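## Task

Place the red cube on top of the blue cube so it sits upright and centred; it must stay there by itself, not be held up by a gripper, when the scene ends.

## Robot and tools

Robot: two arms, left_arm and right_arm, each ending in a two-finger gripper. The names are labels only; they do not match the sides of any image. Cameras: cam_head_left and cam_head_right (head, 672x504) and cam_left_wrist and cam_right_wrist (on the grippers, 672x504). Every result includes their images in that order.

Frame: one scene frame for everything. Origin on the table surface midway between the arms, +z up, +x forward over the table, left_arm on the +y side. Positions in metres, orientations as quaternions written w first (qw, qx, qy, qz). A gripper's fingers extend along its own +z axis and close along its own y axis. The reported end_effector_position is the point between the pads, roughly 1 cm short of the fingertips; the printed value can be somewhat wrong, especially when the arm reaches far.

Row format: 16 numbers, always for both arms even if one stays still: left x, y, z, qw, qx, qy, qz, opening, then the same eight for right. x, y, z, quaternion form an absolute target pose in the scene frame, not an offset. Opening runs from -1 (closed) to +1 (fully open, 0.093 m gap).

execute_actions(actions): a list of up to 15 actions; each action is a table of up to 15 rows, one row per 1/30 s step; if fewer than 15 rows, the last row is repeated to fill 15 steps. An empty list just reports state and images. An action is rejected for both arms if any target lies more than 0.6 m from that gripper's current position along any of its own axes; if the first action fails this against the latest reported state, or anything is malformed, nothing runs. To hold an orientation, repeat the same quaternion every row rather than copying the drifted reported one.

move(target, speed, blocking): target is one 16-number row of absolute poses. Each gripper travels a straight line to its pose; both finish together, taking 0.5 to 10 s (cut off at 10 s). speed is m/s, 0.002 to 0.5, default 0.25; rotation is capped at twice that in rad/s, taking the shorter way. Openings are applied at the start. Paths ignore obstacles and the other arm; grippers lag, wander and may overshoot the speed near full stretch. Faster contact hits harder; aiming further past a contact presses harder. blocking=false returns after 0.5 s while motion continues; then use wait or stop before any other motion command. The result adds a move: line with the ending (done, off_target, moving, held, fault), any limits (paced = pose clipped; held = a check blocked some steps, after which the arm may jump ahead quickly), and each gripper's distance from its pose. If only one arm is named, the other finished fine.

wait(seconds): 0 to 10; the arms keep their last commands; returns early if a running move ends.
stop(): brakes a running move; needs stopping distance; fingers keep moving.
zoom_image(camera, region): region [x0, y0, x1, y1] in pixels of that camera's last image, origin top-left, at most 504x504.
finished_scene(scene): pass the current scene's number; irreversible; the result reports success and gives the next task.

Control behaviour: each step the commanded pose is limited to 70 mm and 16 degrees from the measured pose, then solved by damped inverse kinematics, favouring position over orientation. Far targets need several actions; after an action the arm stops at its last clipped pose. Hand target lines show what each arm is now driving toward. Joint friction can leave the gripper up to about 31 mm off, and tiny commands may not move it. Elbows never fully straighten. Joint limits (rad): waist -2.618..3.054, shoulder 0..3.142, elbow 0..3.142, wrist pitch -1.571..1.571, wrist yaw -1.571..1.571, wrist roll -2.094..2.094. A pose unreachable line means the clearance check altered or blocked that arm's command. For a parked arm, resend its exact last reported pose and its desired opening each call.

Gripping: grip_measured is motor position on the same -1..+1 scale. Pads meet near -0.94; add about 0.0208 per mm of object width. Readings carry a fixed per-gripper bias up to about 0.02. Commanding below the width value squeezes harder, up to roughly 50-62 N per pad; on a rigid cube the reading settles at most about 0.21 below the width value. Keep sending the same closing number to keep holding. The last value in each arm's Joint positions is the pad gap in metres, meaningful only when nothing is gripped. Joint torques are raw drive outputs with offsets and noise, unreliable as contact sensors.

Heat: holding loads warms motors. MOTOR HOT appears at 75 °C; at 90 °C that arm halts for 10 s; at 100 °C it goes limp and drops. These show as OVER-TEMPERATURE FAULT lines. Release loads rather than holding them needlessly.

The simulation keeps running while replies are composed; the robot holds its last command meanwhile. Brief external tugs on held parts or pushes on loose objects may happen.

Avoid: knocking or placing anything off the table, dropping or slamming the cube, hard pushes, and collisions or pressing between the two arms. Release the top cube gently and withdraw so it rests on its own before ending the scene.

Each tool is called after ">>>" by a JSON object that holds its "method" and its "body".

## Session

>>> {"method": "execute_actions", "body": {"actions": []}}

Scene clock: 0.00 s.
left_arm: end_effector_position=(+0.3492, +0.3962, +0.4113) grip_measured=+1.000 end_effector_quat_wxyz=(+0.714, -0.021, +0.699, +0.023) | right_arm: end_effector_position=(+0.1409, -0.0783, +0.2816) grip_measured=-0.923 end_effector_quat_wxyz=(-0.486, +0.841, -0.187, +0.146)
Joint positions: left_arm=[-0.002  1.033  1.058 -0.004  0.006  0.003  0.093] | right_arm=[ 0.637  0.706  0.95  -0.795 -0.385 -1.871  0.001]
Joint velocities: left_arm=[-0.002 -0.007 -0.007  0.007 -0.007 -0.081  0.   ] | right_arm=[-0.007 -0.007  0.007  0.037 -0.081 -0.022 -0.001]
Joint torques (N m, as the arm reports them, + toward a larger angle): no reading
Motor temperatures (°C, as the motors report them): left_arm=[20 19 20 19 18 20] | right_arm=[18 17 18 19 17 21]
Hand target (left_arm): +0.349, +0.396, +0.411; +0.714, -0.021, +0.699, +0.023
Hand target (right_arm): +0.141, -0.078, +0.282; -0.486, +0.841, -0.187, +0.146

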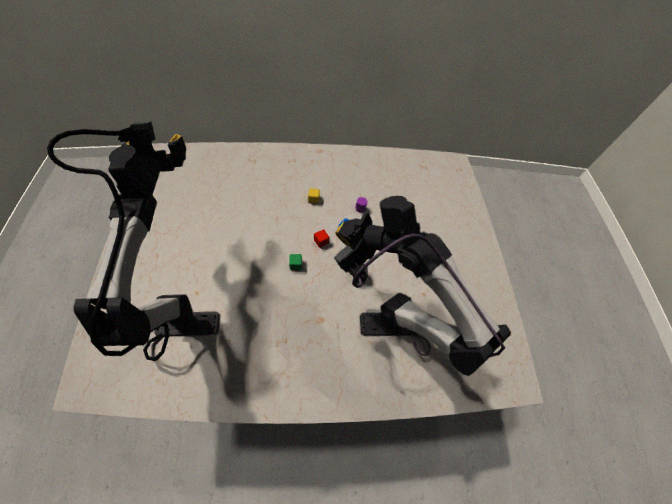

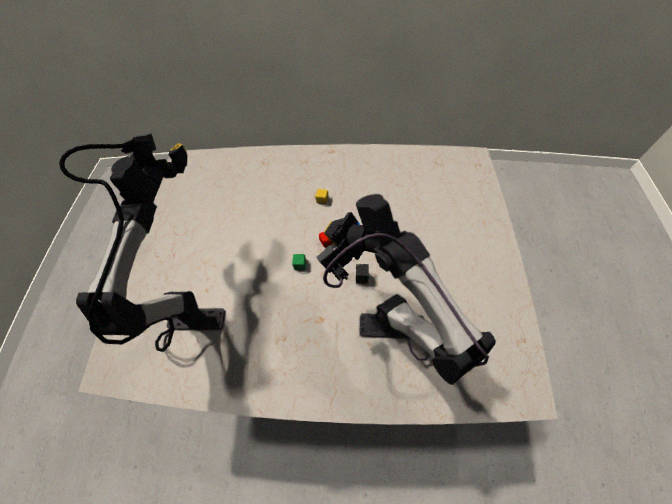

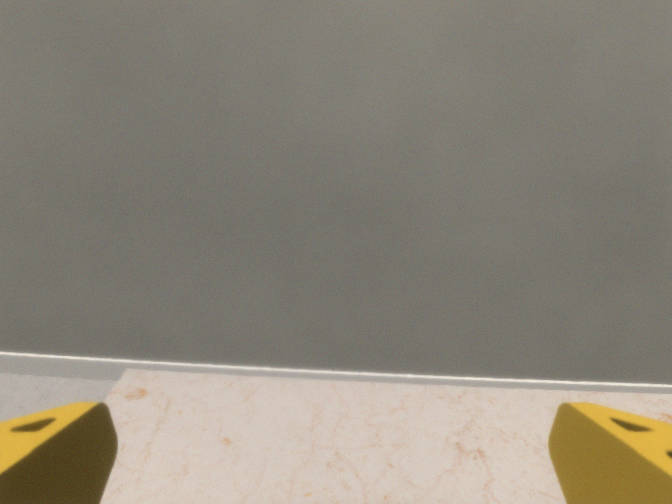

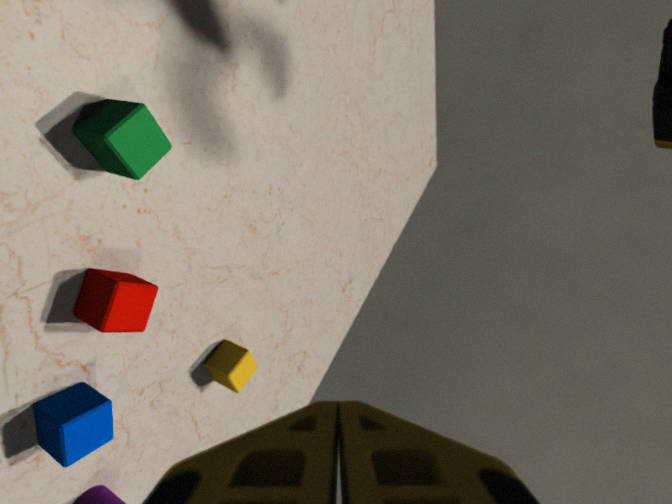

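>>> {"method": "move", "body": {"target": [0.3492,0.3962,0.4113,0.714,-0.021,0.699,0.023,1, 0.12,-0.12,0.3,0,0,1,0,1], "speed": 0.3}}

Scene clock: 14.17 s.
left_arm: end_effector_position=(+0.3492, +0.3962, +0.4114) grip_measured=+1.000 end_effector_quat_wxyz=(+0.714, -0.021, +0.699, +0.023) | right_arm: end_effector_position=(+0.1256, -0.1148, +0.2908) grip_measured=+1.000 end_effector_quat_wxyz=(+0.164, -0.015, +0.973, +0.161)
Joint positions: left_arm=[-0.002  1.033  1.058 -0.004  0.006  0.003  0.093] | right_arm=[ 0.857  1.114  1.547 -1.54   0.019  0.799  0.093]
Joint velocities: left_arm=[ 0.007  0.007 -0.002 -0.095  0.022  0.022  0.   ] | right_arm=[-0.012  0.012 -0.007 -0.022 -0.051 -0.007  0.   ]
Joint torques (N m, as the arm reports them, + toward a larger angle): left_arm=[-0.14 -3.64  8.01  2.33 -0.01 -0.05] | right_arm=[-0.68 -3.05  7.84  1.25  0.06  0.12]
Motor temperatures (°C, as the motors report them): left_arm=[20 20 23 24 18 20] | right_arm=[18 18 20 21 17 21]
Hand target (left_arm): +0.349, +0.396, +0.411; +0.714, -0.021, +0.699, +0.023
Hand target (right_arm): +0.121, -0.119, +0.298; +0.166, -0.006, +0.971, +0.173
Off the commanded pose (left_arm): 0.000 m, 0 deg.
Off the commanded pose (right_arm): 0.012 m, 27 deg; orientation clipped at the last step of the last action.
joint sent to its limit (right arm) — the command would take joint 4 (wrist pitch) past its lower limit, so that joint was sent only as far as its limit.
move: off_target (right_arm); limits=paced

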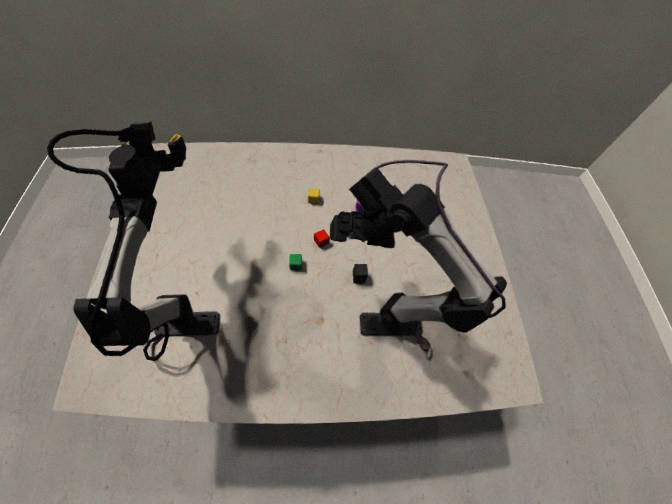

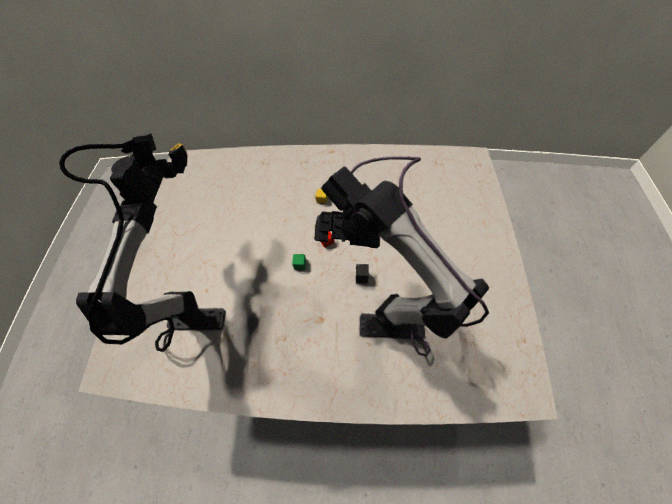

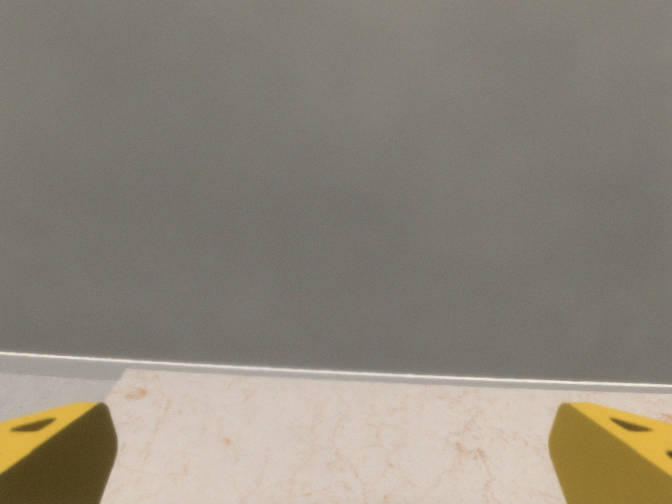

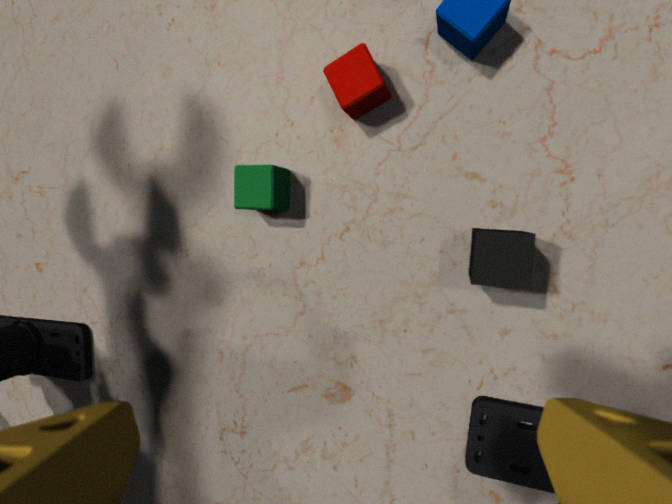

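>>> {"method": "move", "body": {"target": [0.3492,0.3962,0.4113,0.714,-0.021,0.699,0.023,1, 0.25,-0.05,0.18,0,0,1,0,1], "speed": 0.3}}

Scene clock: 18.37 s.
left_arm: end_effector_position=(+0.3492, +0.3962, +0.4114) grip_measured=+1.000 end_effector_quat_wxyz=(+0.714, -0.021, +0.699, +0.023) | right_arm: end_effector_position=(+0.2476, -0.0462, +0.1791) grip_measured=+1.000 end_effector_quat_wxyz=(+0.004, +0.003, +1.000, +0.003)
Joint positions: left_arm=[-0.002  1.033  1.058 -0.004  0.006  0.003  0.093] | right_arm=[ 0.719  1.865  1.846 -1.541  0.001  0.702  0.093]
Joint velocities: left_arm=[-0.012 -0.007  0.002 -0.022  0.007 -0.022  0.   ] | right_arm=[-0.007  0.012 -0.002  0.007 -0.037  0.037  0.   ]
Joint torques (N m, as the arm reports them, + toward a larger angle): left_arm=[-0.14 -3.67  8.05  2.31 -0.02 -0.06] | right_arm=[-0.76 -8.41  8.34  0.26  0.16 -0.05]
Motor temperatures (°C, as the motors report them): left_arm=[20 20 23 25 18 20] | right_arm=[18 18 21 21 17 21]
Hand target (left_arm): +0.349, +0.396, +0.411; +0.714, -0.021, +0.699, +0.023
Hand target (right_arm): +0.250, -0.048, +0.180; +0.002, +0.002, +1.000, -0.000
Off the commanded pose (left_arm): 0.000 m, 0 deg.
Off the commanded pose (right_arm): 0.005 m, 1 deg.
move: done

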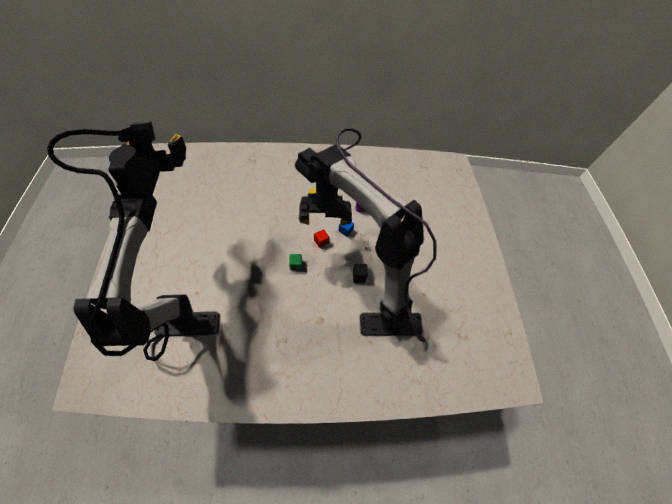

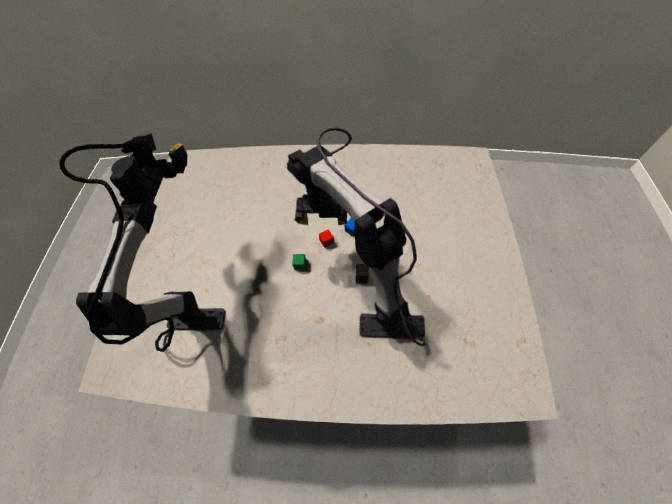

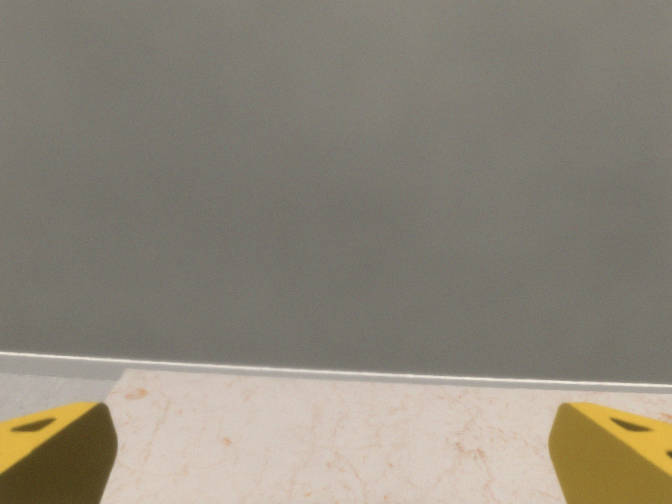

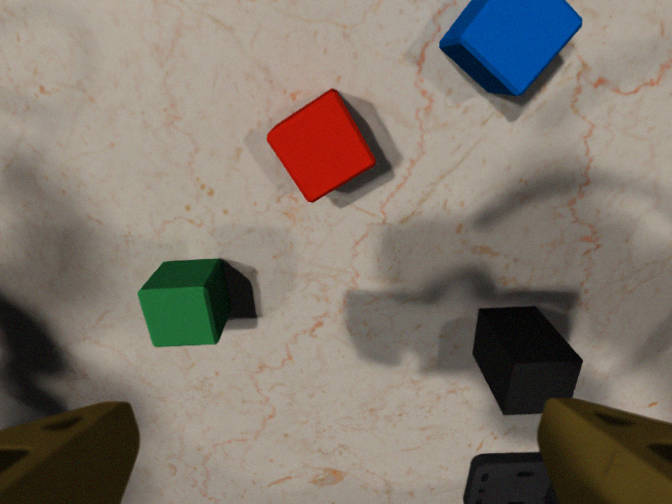

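>>> {"method": "move", "body": {"target": [0.3492,0.3962,0.4113,0.714,-0.021,0.699,0.023,1, 0.30,-0.04,0.11,0,-0.292,0.956,0,1], "speed": 0.2}}

Scene clock: 28.07 s.
left_arm: end_effector_position=(+0.3492, +0.3962, +0.4114) grip_measured=+1.000 end_effector_quat_wxyz=(+0.714, -0.021, +0.699, +0.023) | right_arm: end_effector_position=(+0.3002, -0.0353, +0.1249) grip_measured=+1.000 end_effector_quat_wxyz=(+0.018, -0.291, +0.957, +0.006)
Joint positions: left_arm=[-0.002  1.033  1.058 -0.004  0.006  0.003  0.093] | right_arm=[ 0.654  2.011  1.829 -1.352  0.001  0.043  0.093]
Joint velocities: left_arm=[-0.002 -0.007 -0.002 -0.081 -0.022 -0.007  0.   ] | right_arm=[-0.002 -0.007 -0.002 -0.007  0.022 -0.007  0.   ]
Joint torques (N m, as the arm reports them, + toward a larger angle): left_arm=[-0.1  -3.65  8.    2.32  0.   -0.05] | right_arm=[-0.72 -8.94  5.37  0.56  0.06 -0.06]
Motor temperatures (°C, as the motors report them): left_arm=[20 20 25 27 18 20] | right_arm=[18 19 22 20 17 21]
Hand target (left_arm): +0.349, +0.396, +0.411; +0.714, -0.021, +0.699, +0.023
Hand target (right_arm): +0.300, -0.039, +0.111; +0.000, -0.292, +0.956, -0.000
Off the commanded pose (left_arm): 0.000 m, 0 deg.
Off the commanded pose (right_arm): 0.016 m, 2 deg.
move: off_target (right_arm)

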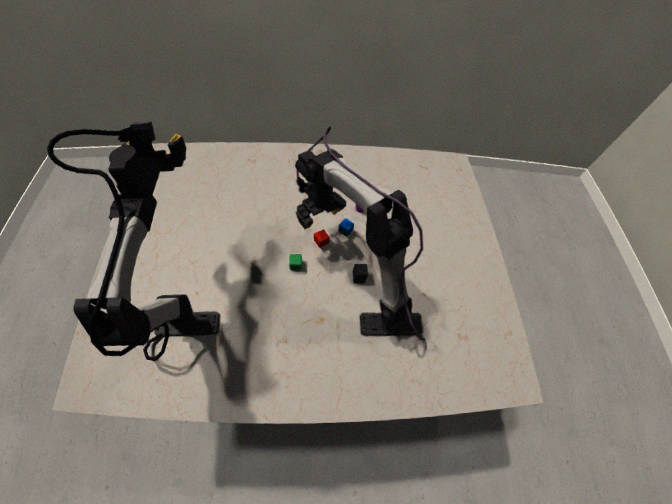

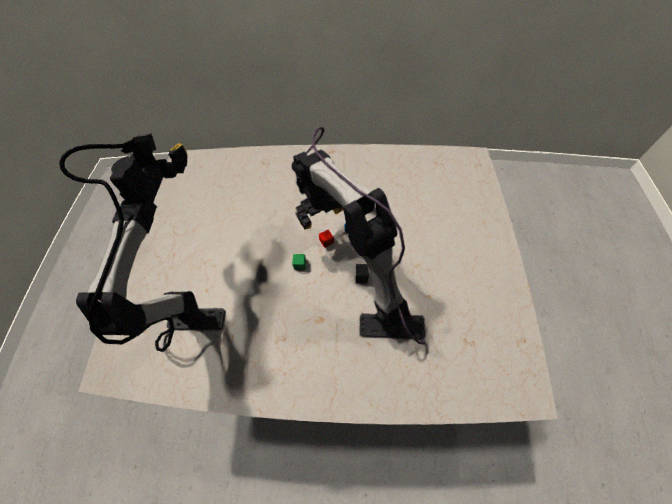

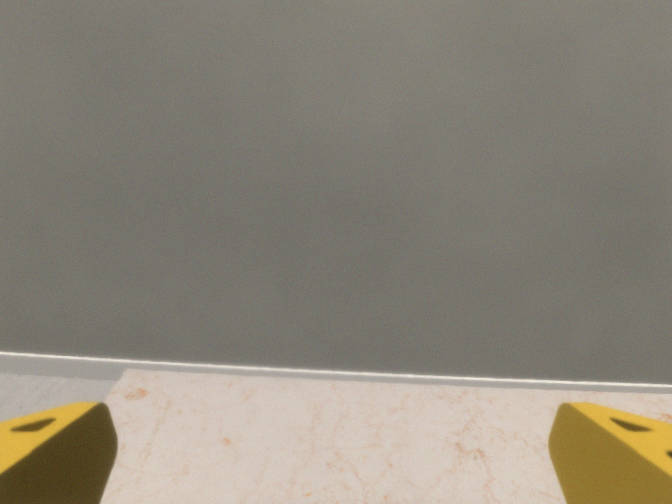

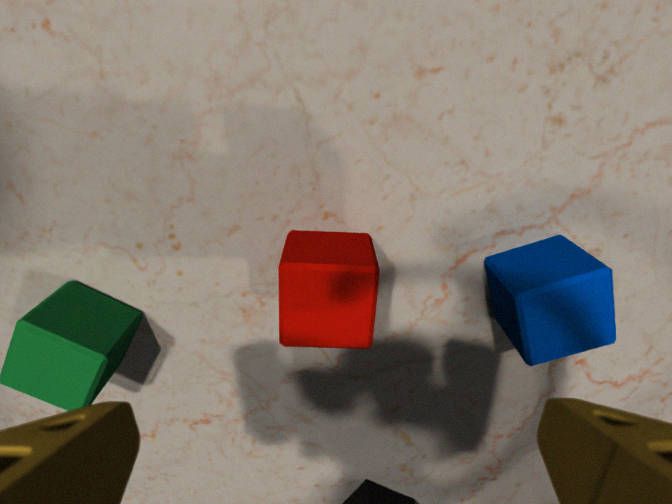

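>>> {"method": "move", "body": {"target": [0.3492,0.3962,0.4113,0.714,-0.021,0.699,0.023,1, 0.294,-0.038,0.06,0,-0.292,0.956,0,1], "speed": 0.1}}

Scene clock: 40.37 s.
left_arm: end_effector_position=(+0.3492, +0.3962, +0.4114) grip_measured=+1.000 end_effector_quat_wxyz=(+0.714, -0.021, +0.699, +0.023) | right_arm: end_effector_position=(+0.2987, -0.0363, +0.0752) grip_measured=+1.000 end_effector_quat_wxyz=(+0.018, -0.292, +0.956, +0.006)
Joint positions: left_arm=[-0.002  1.033  1.058 -0.004  0.006  0.003  0.093] | right_arm=[ 0.654  2.011  1.632 -1.154  0.001  0.04   0.093]
Joint velocities: left_arm=[-0.017 -0.012 -0.027 -0.007 -0.051  0.022  0.   ] | right_arm=[ 0.002  0.007  0.002 -0.051  0.007 -0.022  0.   ]
Joint torques (N m, as the arm reports them, + toward a larger angle): left_arm=[-0.12 -3.68  7.98  2.32 -0.02 -0.06] | right_arm=[ 0.09 -8.99  5.15  0.54  0.1   0.08]
Motor temperatures (°C, as the motors report them): left_arm=[20 20 26 29 18 20] | right_arm=[18 21 22 20 17 21]
Hand target (left_arm): +0.349, +0.396, +0.411; +0.714, -0.021, +0.699, +0.023
Hand target (right_arm): +0.294, -0.038, +0.060; +0.000, -0.292, +0.956, -0.000
Off the commanded pose (left_arm): 0.000 m, 0 deg.
Off the commanded pose (right_arm): 0.016 m, 2 deg.
move: off_target (right_arm)

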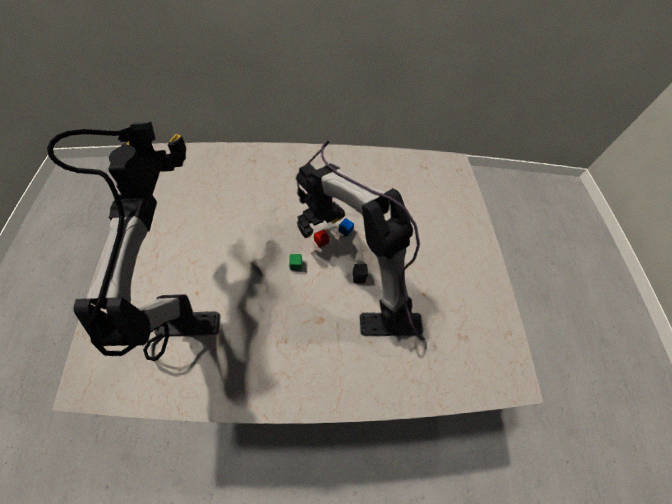

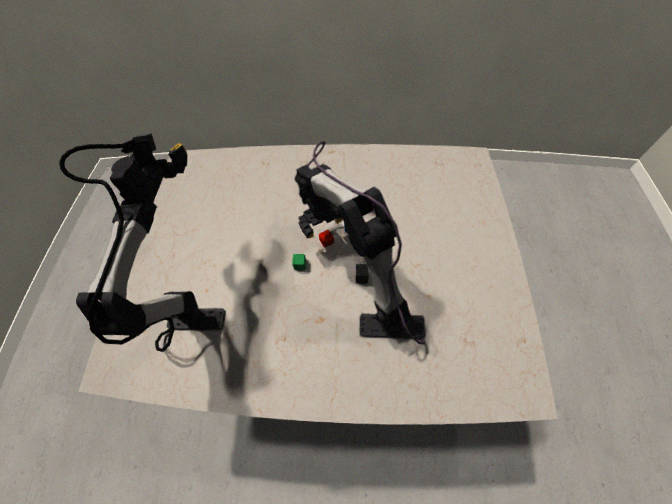

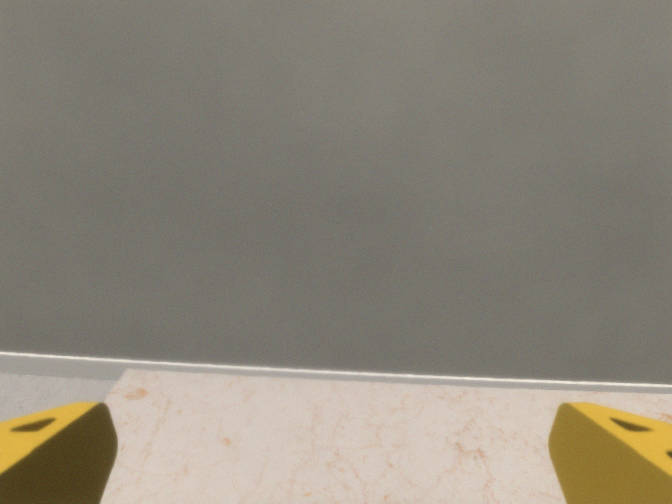

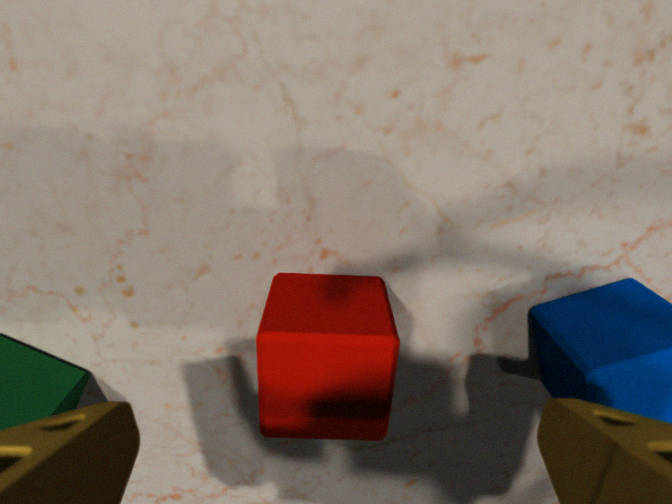

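>>> {"method": "move", "body": {"target": [0.3492,0.3962,0.4113,0.714,-0.021,0.699,0.023,1, 0.292,-0.038,0.012,0,-0.292,0.956,0,0.35], "speed": 0.06}}

Scene clock: 46.20 s.
left_arm: end_effector_position=(+0.3492, +0.3962, +0.4114) grip_measured=+1.000 end_effector_quat_wxyz=(+0.714, -0.021, +0.699, +0.023) | right_arm: end_effector_position=(+0.2991, -0.0360, +0.0269) grip_measured=+0.353 end_effector_quat_wxyz=(+0.018, -0.292, +0.956, +0.006)
Joint positions: left_arm=[-0.002  1.033  1.058 -0.004  0.006  0.003  0.093] | right_arm=[ 0.654  2.056  1.501 -0.979  0.001  0.04   0.062]
Joint velocities: left_arm=[-0.002  0.012  0.002  0.051  0.022 -0.037  0.   ] | right_arm=[-0.027 -0.012  0.002 -0.007  0.037 -0.022 -0.   ]
Joint torques (N m, as the arm reports them, + toward a larger angle): left_arm=[-0.07 -3.64  7.95  2.33 -0.02 -0.06] | right_arm=[ 0.38 -9.11  5.17  0.56  0.11  0.13]
Motor temperatures (°C, as the motors report them): left_arm=[20 20 26 29 18 20] | right_arm=[18 22 22 20 17 21]
Hand target (left_arm): +0.349, +0.396, +0.411; +0.714, -0.021, +0.699, +0.023
Hand target (right_arm): +0.292, -0.038, +0.012; -0.000, -0.292, +0.956, -0.000
Off the commanded pose (left_arm): 0.000 m, 0 deg.
Off the commanded pose (right_arm): 0.017 m, 2 deg.
move: off_target (right_arm)

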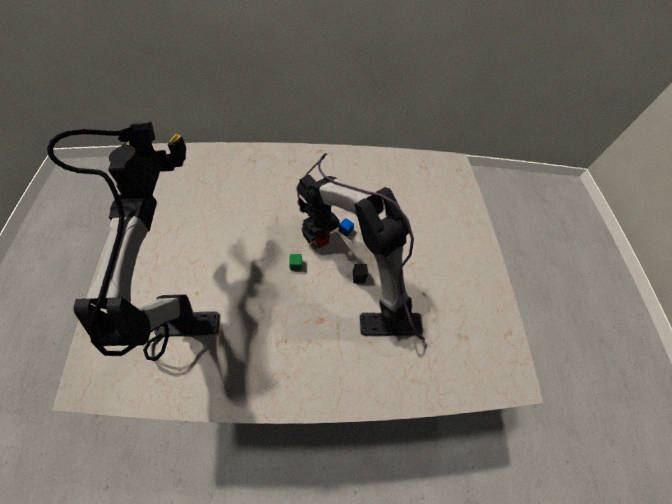

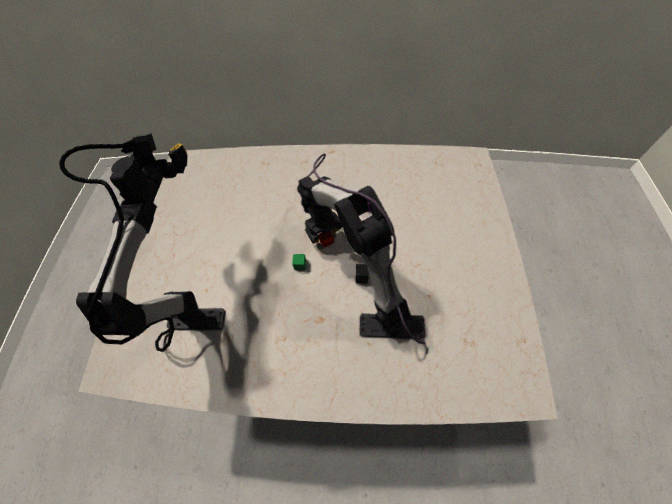

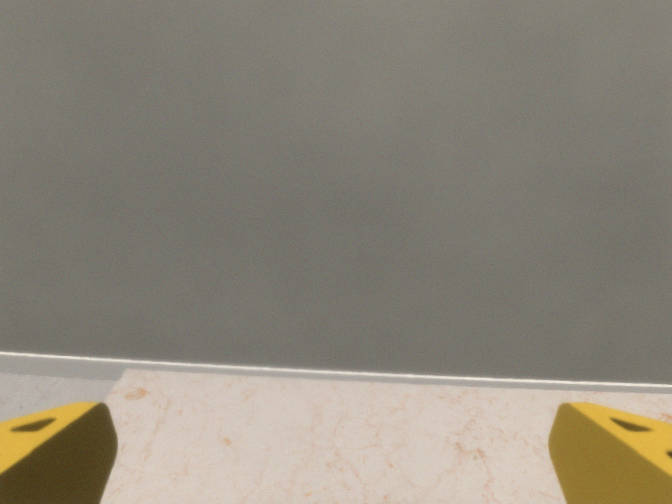

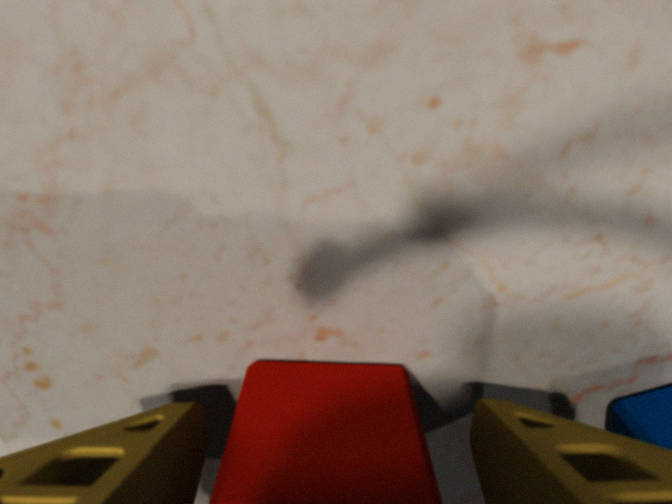

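>>> {"method": "move", "body": {"target": [0.3492,0.3962,0.4113,0.714,-0.021,0.699,0.023,1, 0.278,-0.048,0.014,0,-0.292,0.956,0,0.35], "speed": 0.04}}

Scene clock: 50.13 s.
left_arm: end_effector_position=(+0.3492, +0.3962, +0.4114) grip_measured=+1.000 end_effector_quat_wxyz=(+0.714, -0.021, +0.699, +0.023) | right_arm: end_effector_position=(+0.2829, -0.0479, +0.0147) grip_measured=+0.353 end_effector_quat_wxyz=(-0.001, -0.292, +0.956, -0.001)
Joint positions: left_arm=[-0.002  1.033  1.058 -0.004  0.006  0.003  0.093] | right_arm=[ 0.654  2.033  1.416 -0.955  0.001  0.04   0.062]
Joint velocities: left_arm=[-0.007 -0.007  0.007 -0.022  0.022 -0.095  0.   ] | right_arm=[ 0.012 -0.012  0.002 -0.037  0.051 -0.022 -0.   ]
Joint torques (N m, as the arm reports them, + toward a larger angle): left_arm=[-0.11 -3.69  7.98  2.31 -0.02 -0.07] | right_arm=[  0.29 -11.61   4.62   0.46   0.08   0.1 ]
Motor temperatures (°C, as the motors report them): left_arm=[20 20 27 30 18 20] | right_arm=[18 23 22 20 17 21]
Hand target (left_arm): +0.349, +0.396, +0.411; +0.714, -0.021, +0.699, +0.023
Hand target (right_arm): +0.278, -0.048, +0.014; -0.000, -0.292, +0.956, -0.000
Off the commanded pose (left_arm): 0.000 m, 0 deg.
Off the commanded pose (right_arm): 0.005 m, 0 deg.
move: done

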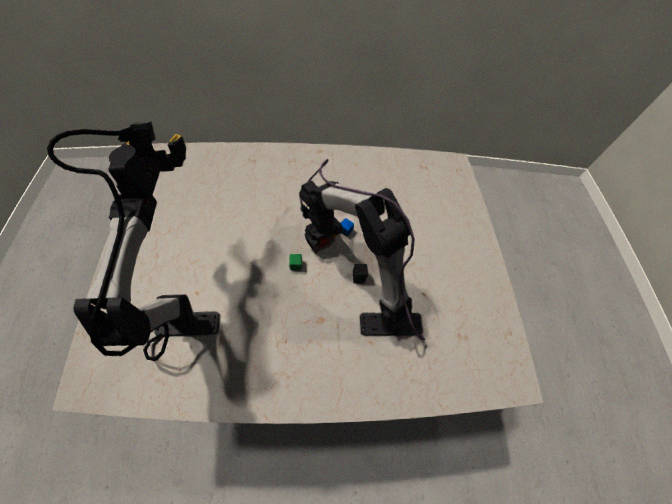

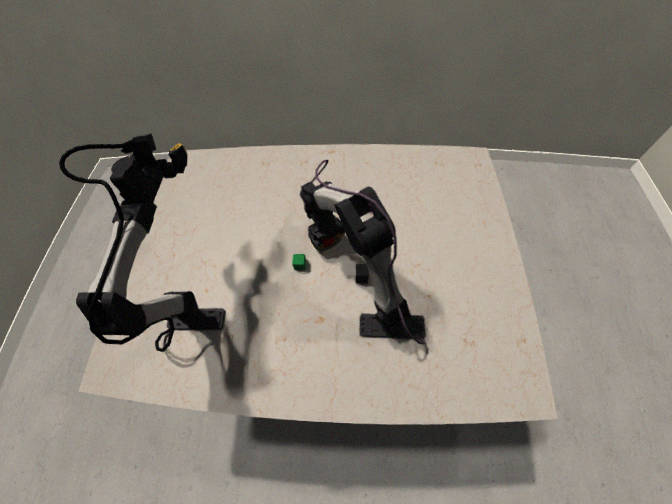

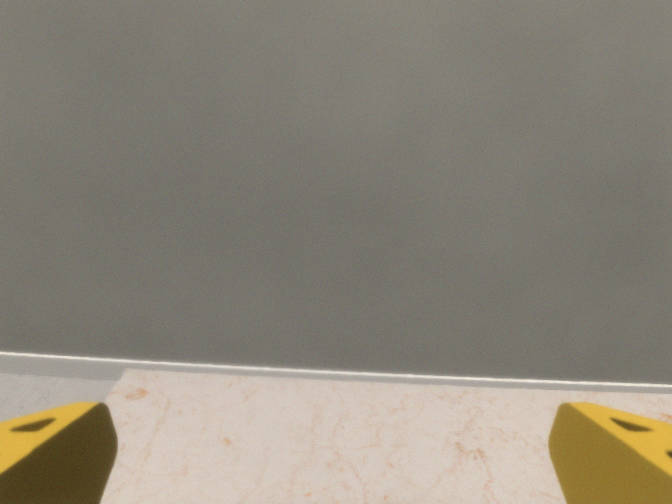

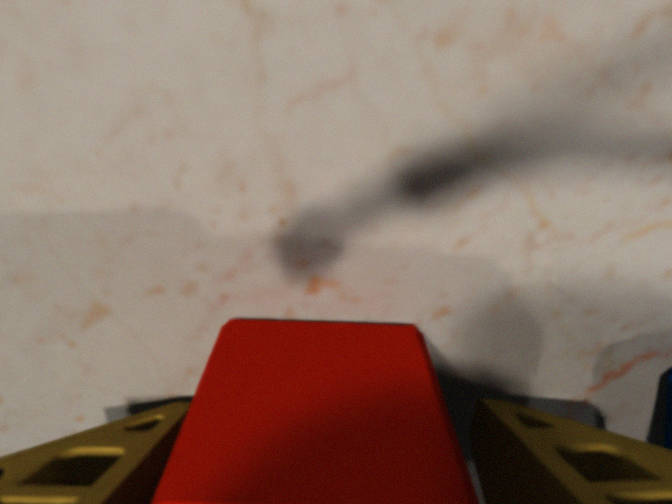

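>>> {"method": "move", "body": {"target": [0.3492,0.3962,0.4113,0.714,-0.021,0.699,0.023,1, 0.278,-0.048,0.014,0,-0.292,0.956,0,-0.45], "speed": 0.04}}

>>> {"method": "move", "body": {"target": [0.3492,0.3962,0.4113,0.714,-0.021,0.699,0.023,1, 0.283,-0.048,0.10,0,-0.292,0.956,0,-0.45], "speed": 0.1}}

>>> {"method": "move", "body": {"target": [0.3492,0.3962,0.4113,0.714,-0.021,0.699,0.023,1, 0.336,-0.136,0.10,0,-0.399,0.917,0,-0.45], "speed": 0.1}}

Scene clock: 62.00 s.
left_arm: end_effector_position=(+0.3492, +0.3962, +0.4114) grip_measured=+1.000 end_effector_quat_wxyz=(+0.714, -0.021, +0.699, +0.023) | right_arm: end_effector_position=(+0.2835, -0.0475, +0.0147) grip_measured=-0.277 end_effector_quat_wxyz=(+0.001, -0.292, +0.956, -0.000)
Joint positions: left_arm=[-0.002  1.033  1.058 -0.004  0.006  0.003  0.093] | right_arm=[ 0.654  2.033  1.416 -0.952  0.001  0.04   0.032]
Joint velocities: left_arm=[ 0.017  0.002 -0.007 -0.007  0.022 -0.007  0.   ] | right_arm=[ 0.002  0.012 -0.007 -0.022  0.007 -0.022 -0.   ]
Joint torques (N m, as the arm reports them, + toward a larger angle): left_arm=[-0.07 -3.61  7.99  2.33 -0.01 -0.07] | right_arm=[  0.49 -11.59   4.65   0.46   0.1    0.12]
Motor temperatures (°C, as the motors report them): left_arm=[20 21 27 31 18 20] | right_arm=[18 25 22 20 17 21]
Hand target (left_arm): +0.349, +0.396, +0.411; +0.714, -0.021, +0.699, +0.023
Hand target (right_arm): +0.278, -0.048, +0.014; -0.000, -0.292, +0.956, +0.000
Off the commanded pose (left_arm): 0.000 m, 0 deg.
Off the commanded pose (right_arm): 0.006 m, 0 deg.
move: done

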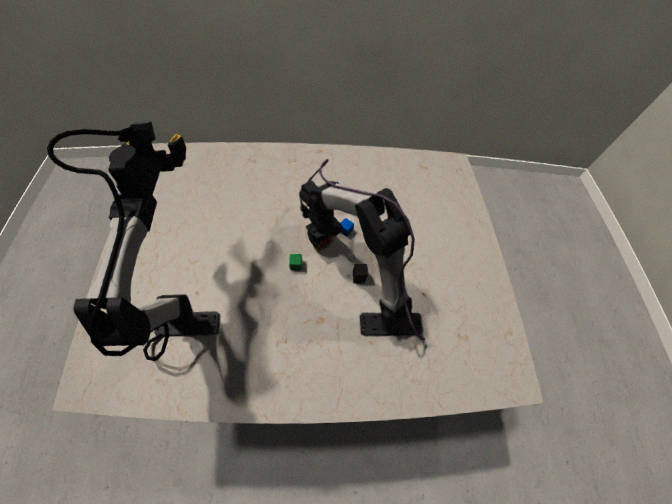

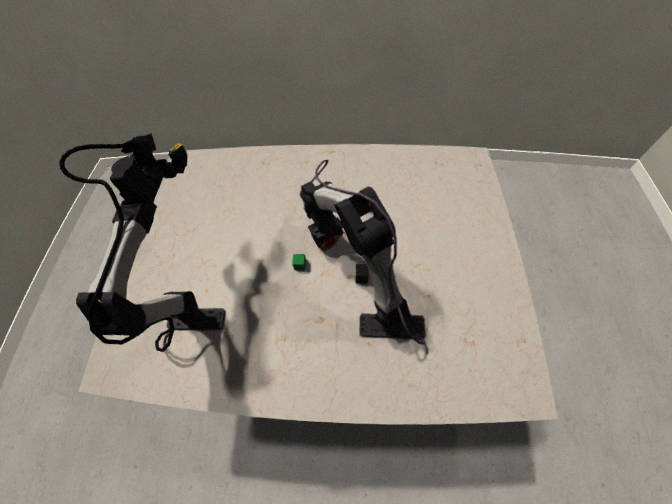

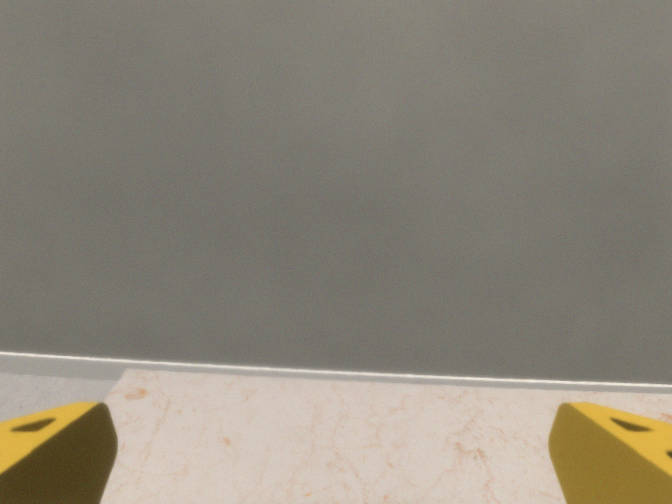

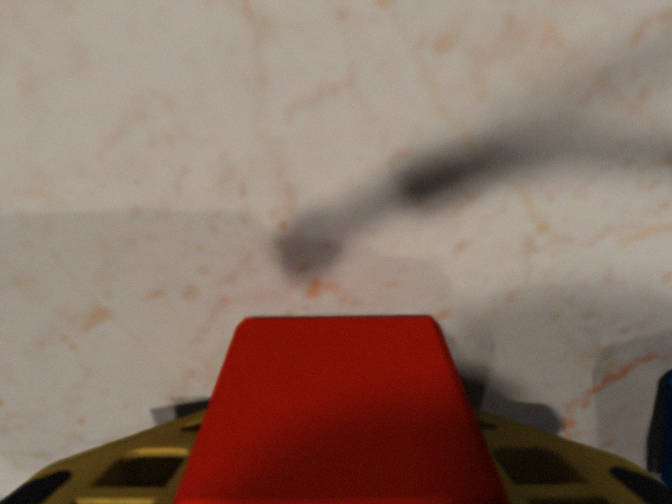

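Scene clock: 63.43 s.
left_arm: end_effector_position=(+0.3492, +0.3962, +0.4114) grip_measured=+1.000 end_effector_quat_wxyz=(+0.714, -0.021, +0.699, +0.023) | right_arm: end_effector_position=(+0.2823, -0.0484, +0.0933) grip_measured=-0.277 end_effector_quat_wxyz=(-0.004, -0.292, +0.956, -0.002)
Joint positions: left_arm=[-0.002  1.033  1.058 -0.004  0.006  0.003  0.093] | right_arm=[ 0.654  1.968  1.643 -1.255  0.001  0.04   0.032]
Joint velocities: left_arm=[ 0.002 -0.007  0.012 -0.051  0.037  0.007  0.   ] | right_arm=[-0.007 -0.012 -0.002 -0.066  0.007 -0.007 -0.   ]
Joint torques (N m, as the arm reports them, + toward a larger angle): left_arm=[-0.1  -3.66  8.06  2.32 -0.01 -0.06] | right_arm=[ -0.05 -10.94   8.13   0.29   0.09   0.02]
Motor temperatures (°C, as the motors report them): left_arm=[20 21 27 31 18 20] | right_arm=[18 25 22 20 17 21]
Hand target (left_arm): +0.349, +0.396, +0.411; +0.714, -0.021, +0.699, +0.023
Hand target (right_arm): +0.283, -0.048, +0.100; +0.000, -0.292, +0.956, +0.000
Off the commanded pose (left_arm): 0.000 m, 0 deg.
Off the commanded pose (right_arm): 0.007 m, 1 deg.
move: done

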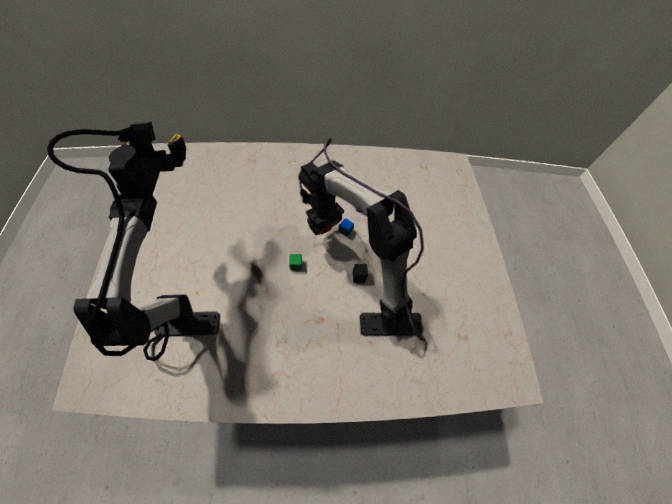

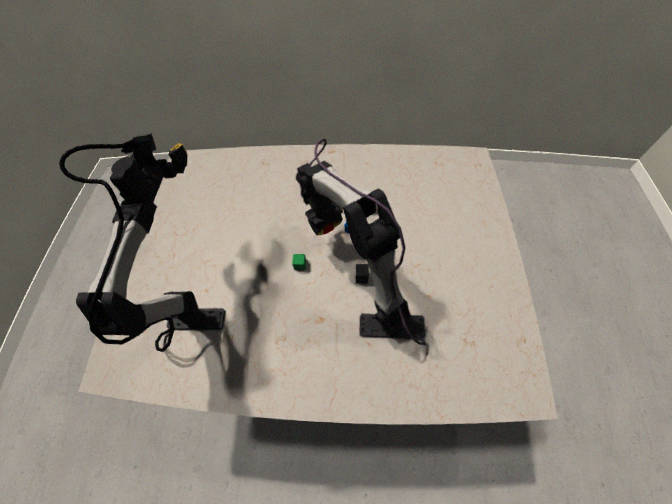

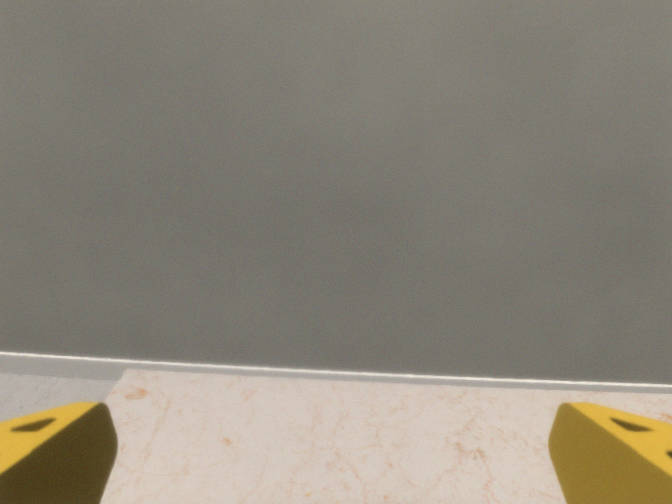

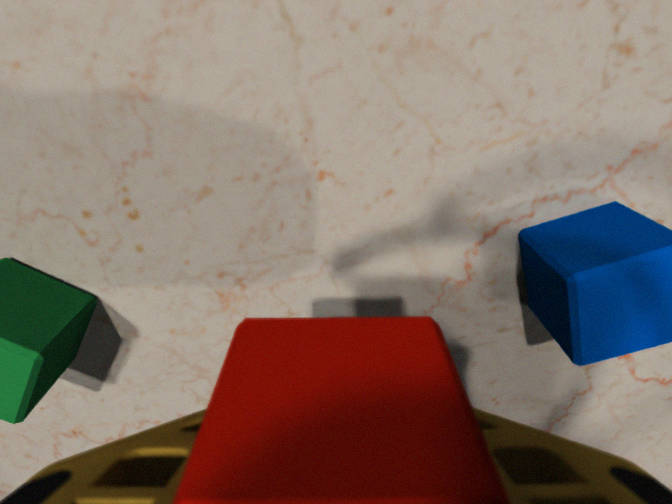

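Scene clock: 65.10 s.
left_arm: end_effector_position=(+0.3492, +0.3962, +0.4114) grip_measured=+1.000 end_effector_quat_wxyz=(+0.714, -0.021, +0.699, +0.023) | right_arm: end_effector_position=(+0.3328, -0.1372, +0.1014) grip_measured=-0.277 end_effector_quat_wxyz=(-0.001, -0.395, +0.918, -0.005)
Joint positions: left_arm=[-0.002  1.033  1.058 -0.004  0.006  0.003  0.093] | right_arm=[ 0.383  1.968  1.675 -1.281  0.01  -0.452  0.032]
Joint velocities: left_arm=[-0.002  0.002  0.007  0.007 -0.051  0.022  0.   ] | right_arm=[-0.012 -0.012 -0.002  0.022  0.007  0.007  0.   ]
Joint torques (N m, as the arm reports them, + toward a larger angle): left_arm=[-0.04 -3.64  8.02  2.32 -0.01 -0.06] | right_arm=[-0.23 -9.13  8.5   0.41  0.01 -0.02]
Motor temperatures (°C, as the motors report them): left_arm=[20 21 28 31 18 20] | right_arm=[18 26 22 20 17 21]
Hand target (left_arm): +0.349, +0.396, +0.411; +0.714, -0.021, +0.699, +0.023
Hand target (right_arm): +0.338, -0.136, +0.100; +0.002, -0.399, +0.917, -0.002
Off the commanded pose (left_arm): 0.000 m, 0 deg.
Off the commanded pose (right_arm): 0.004 m, 1 deg.
move: done

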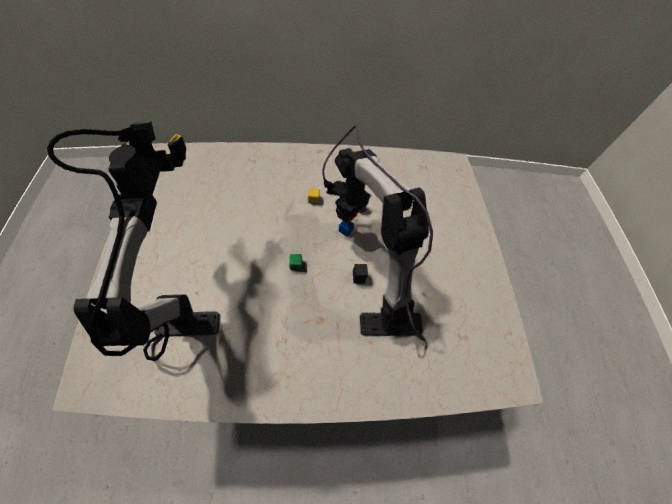

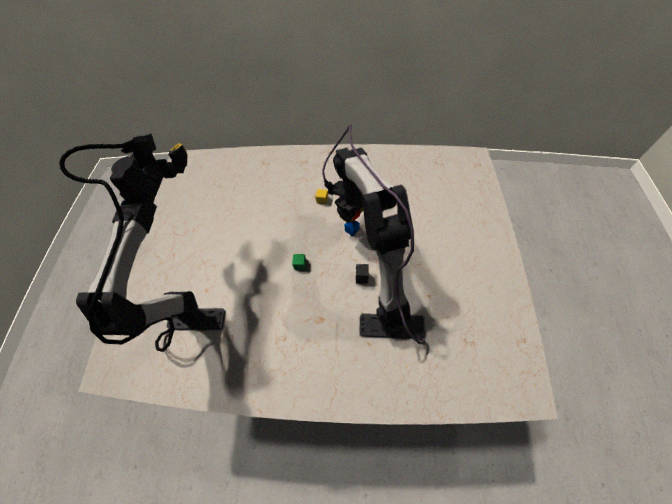

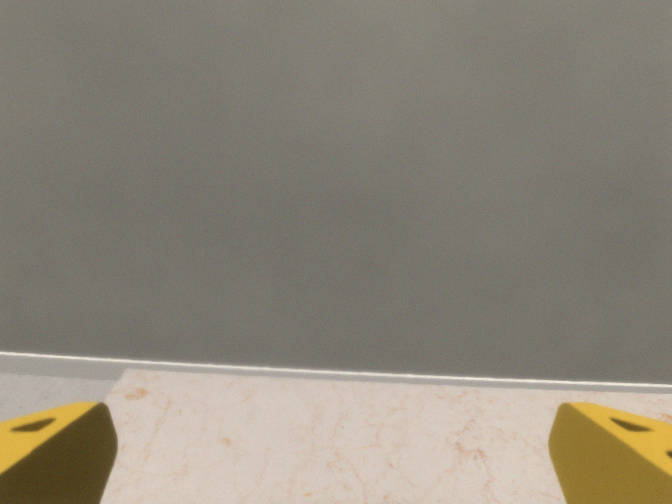

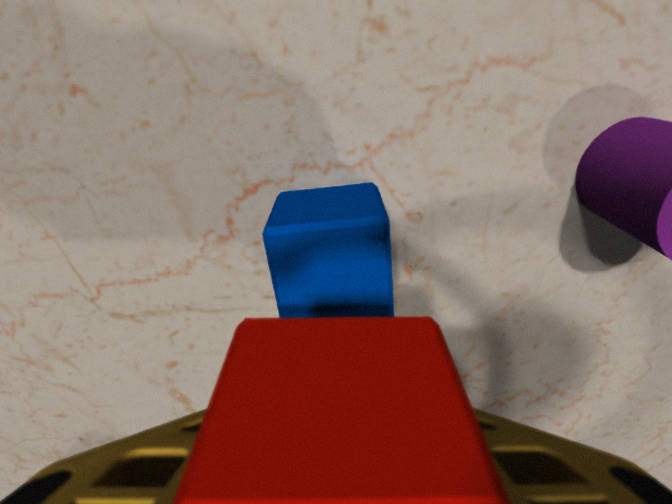

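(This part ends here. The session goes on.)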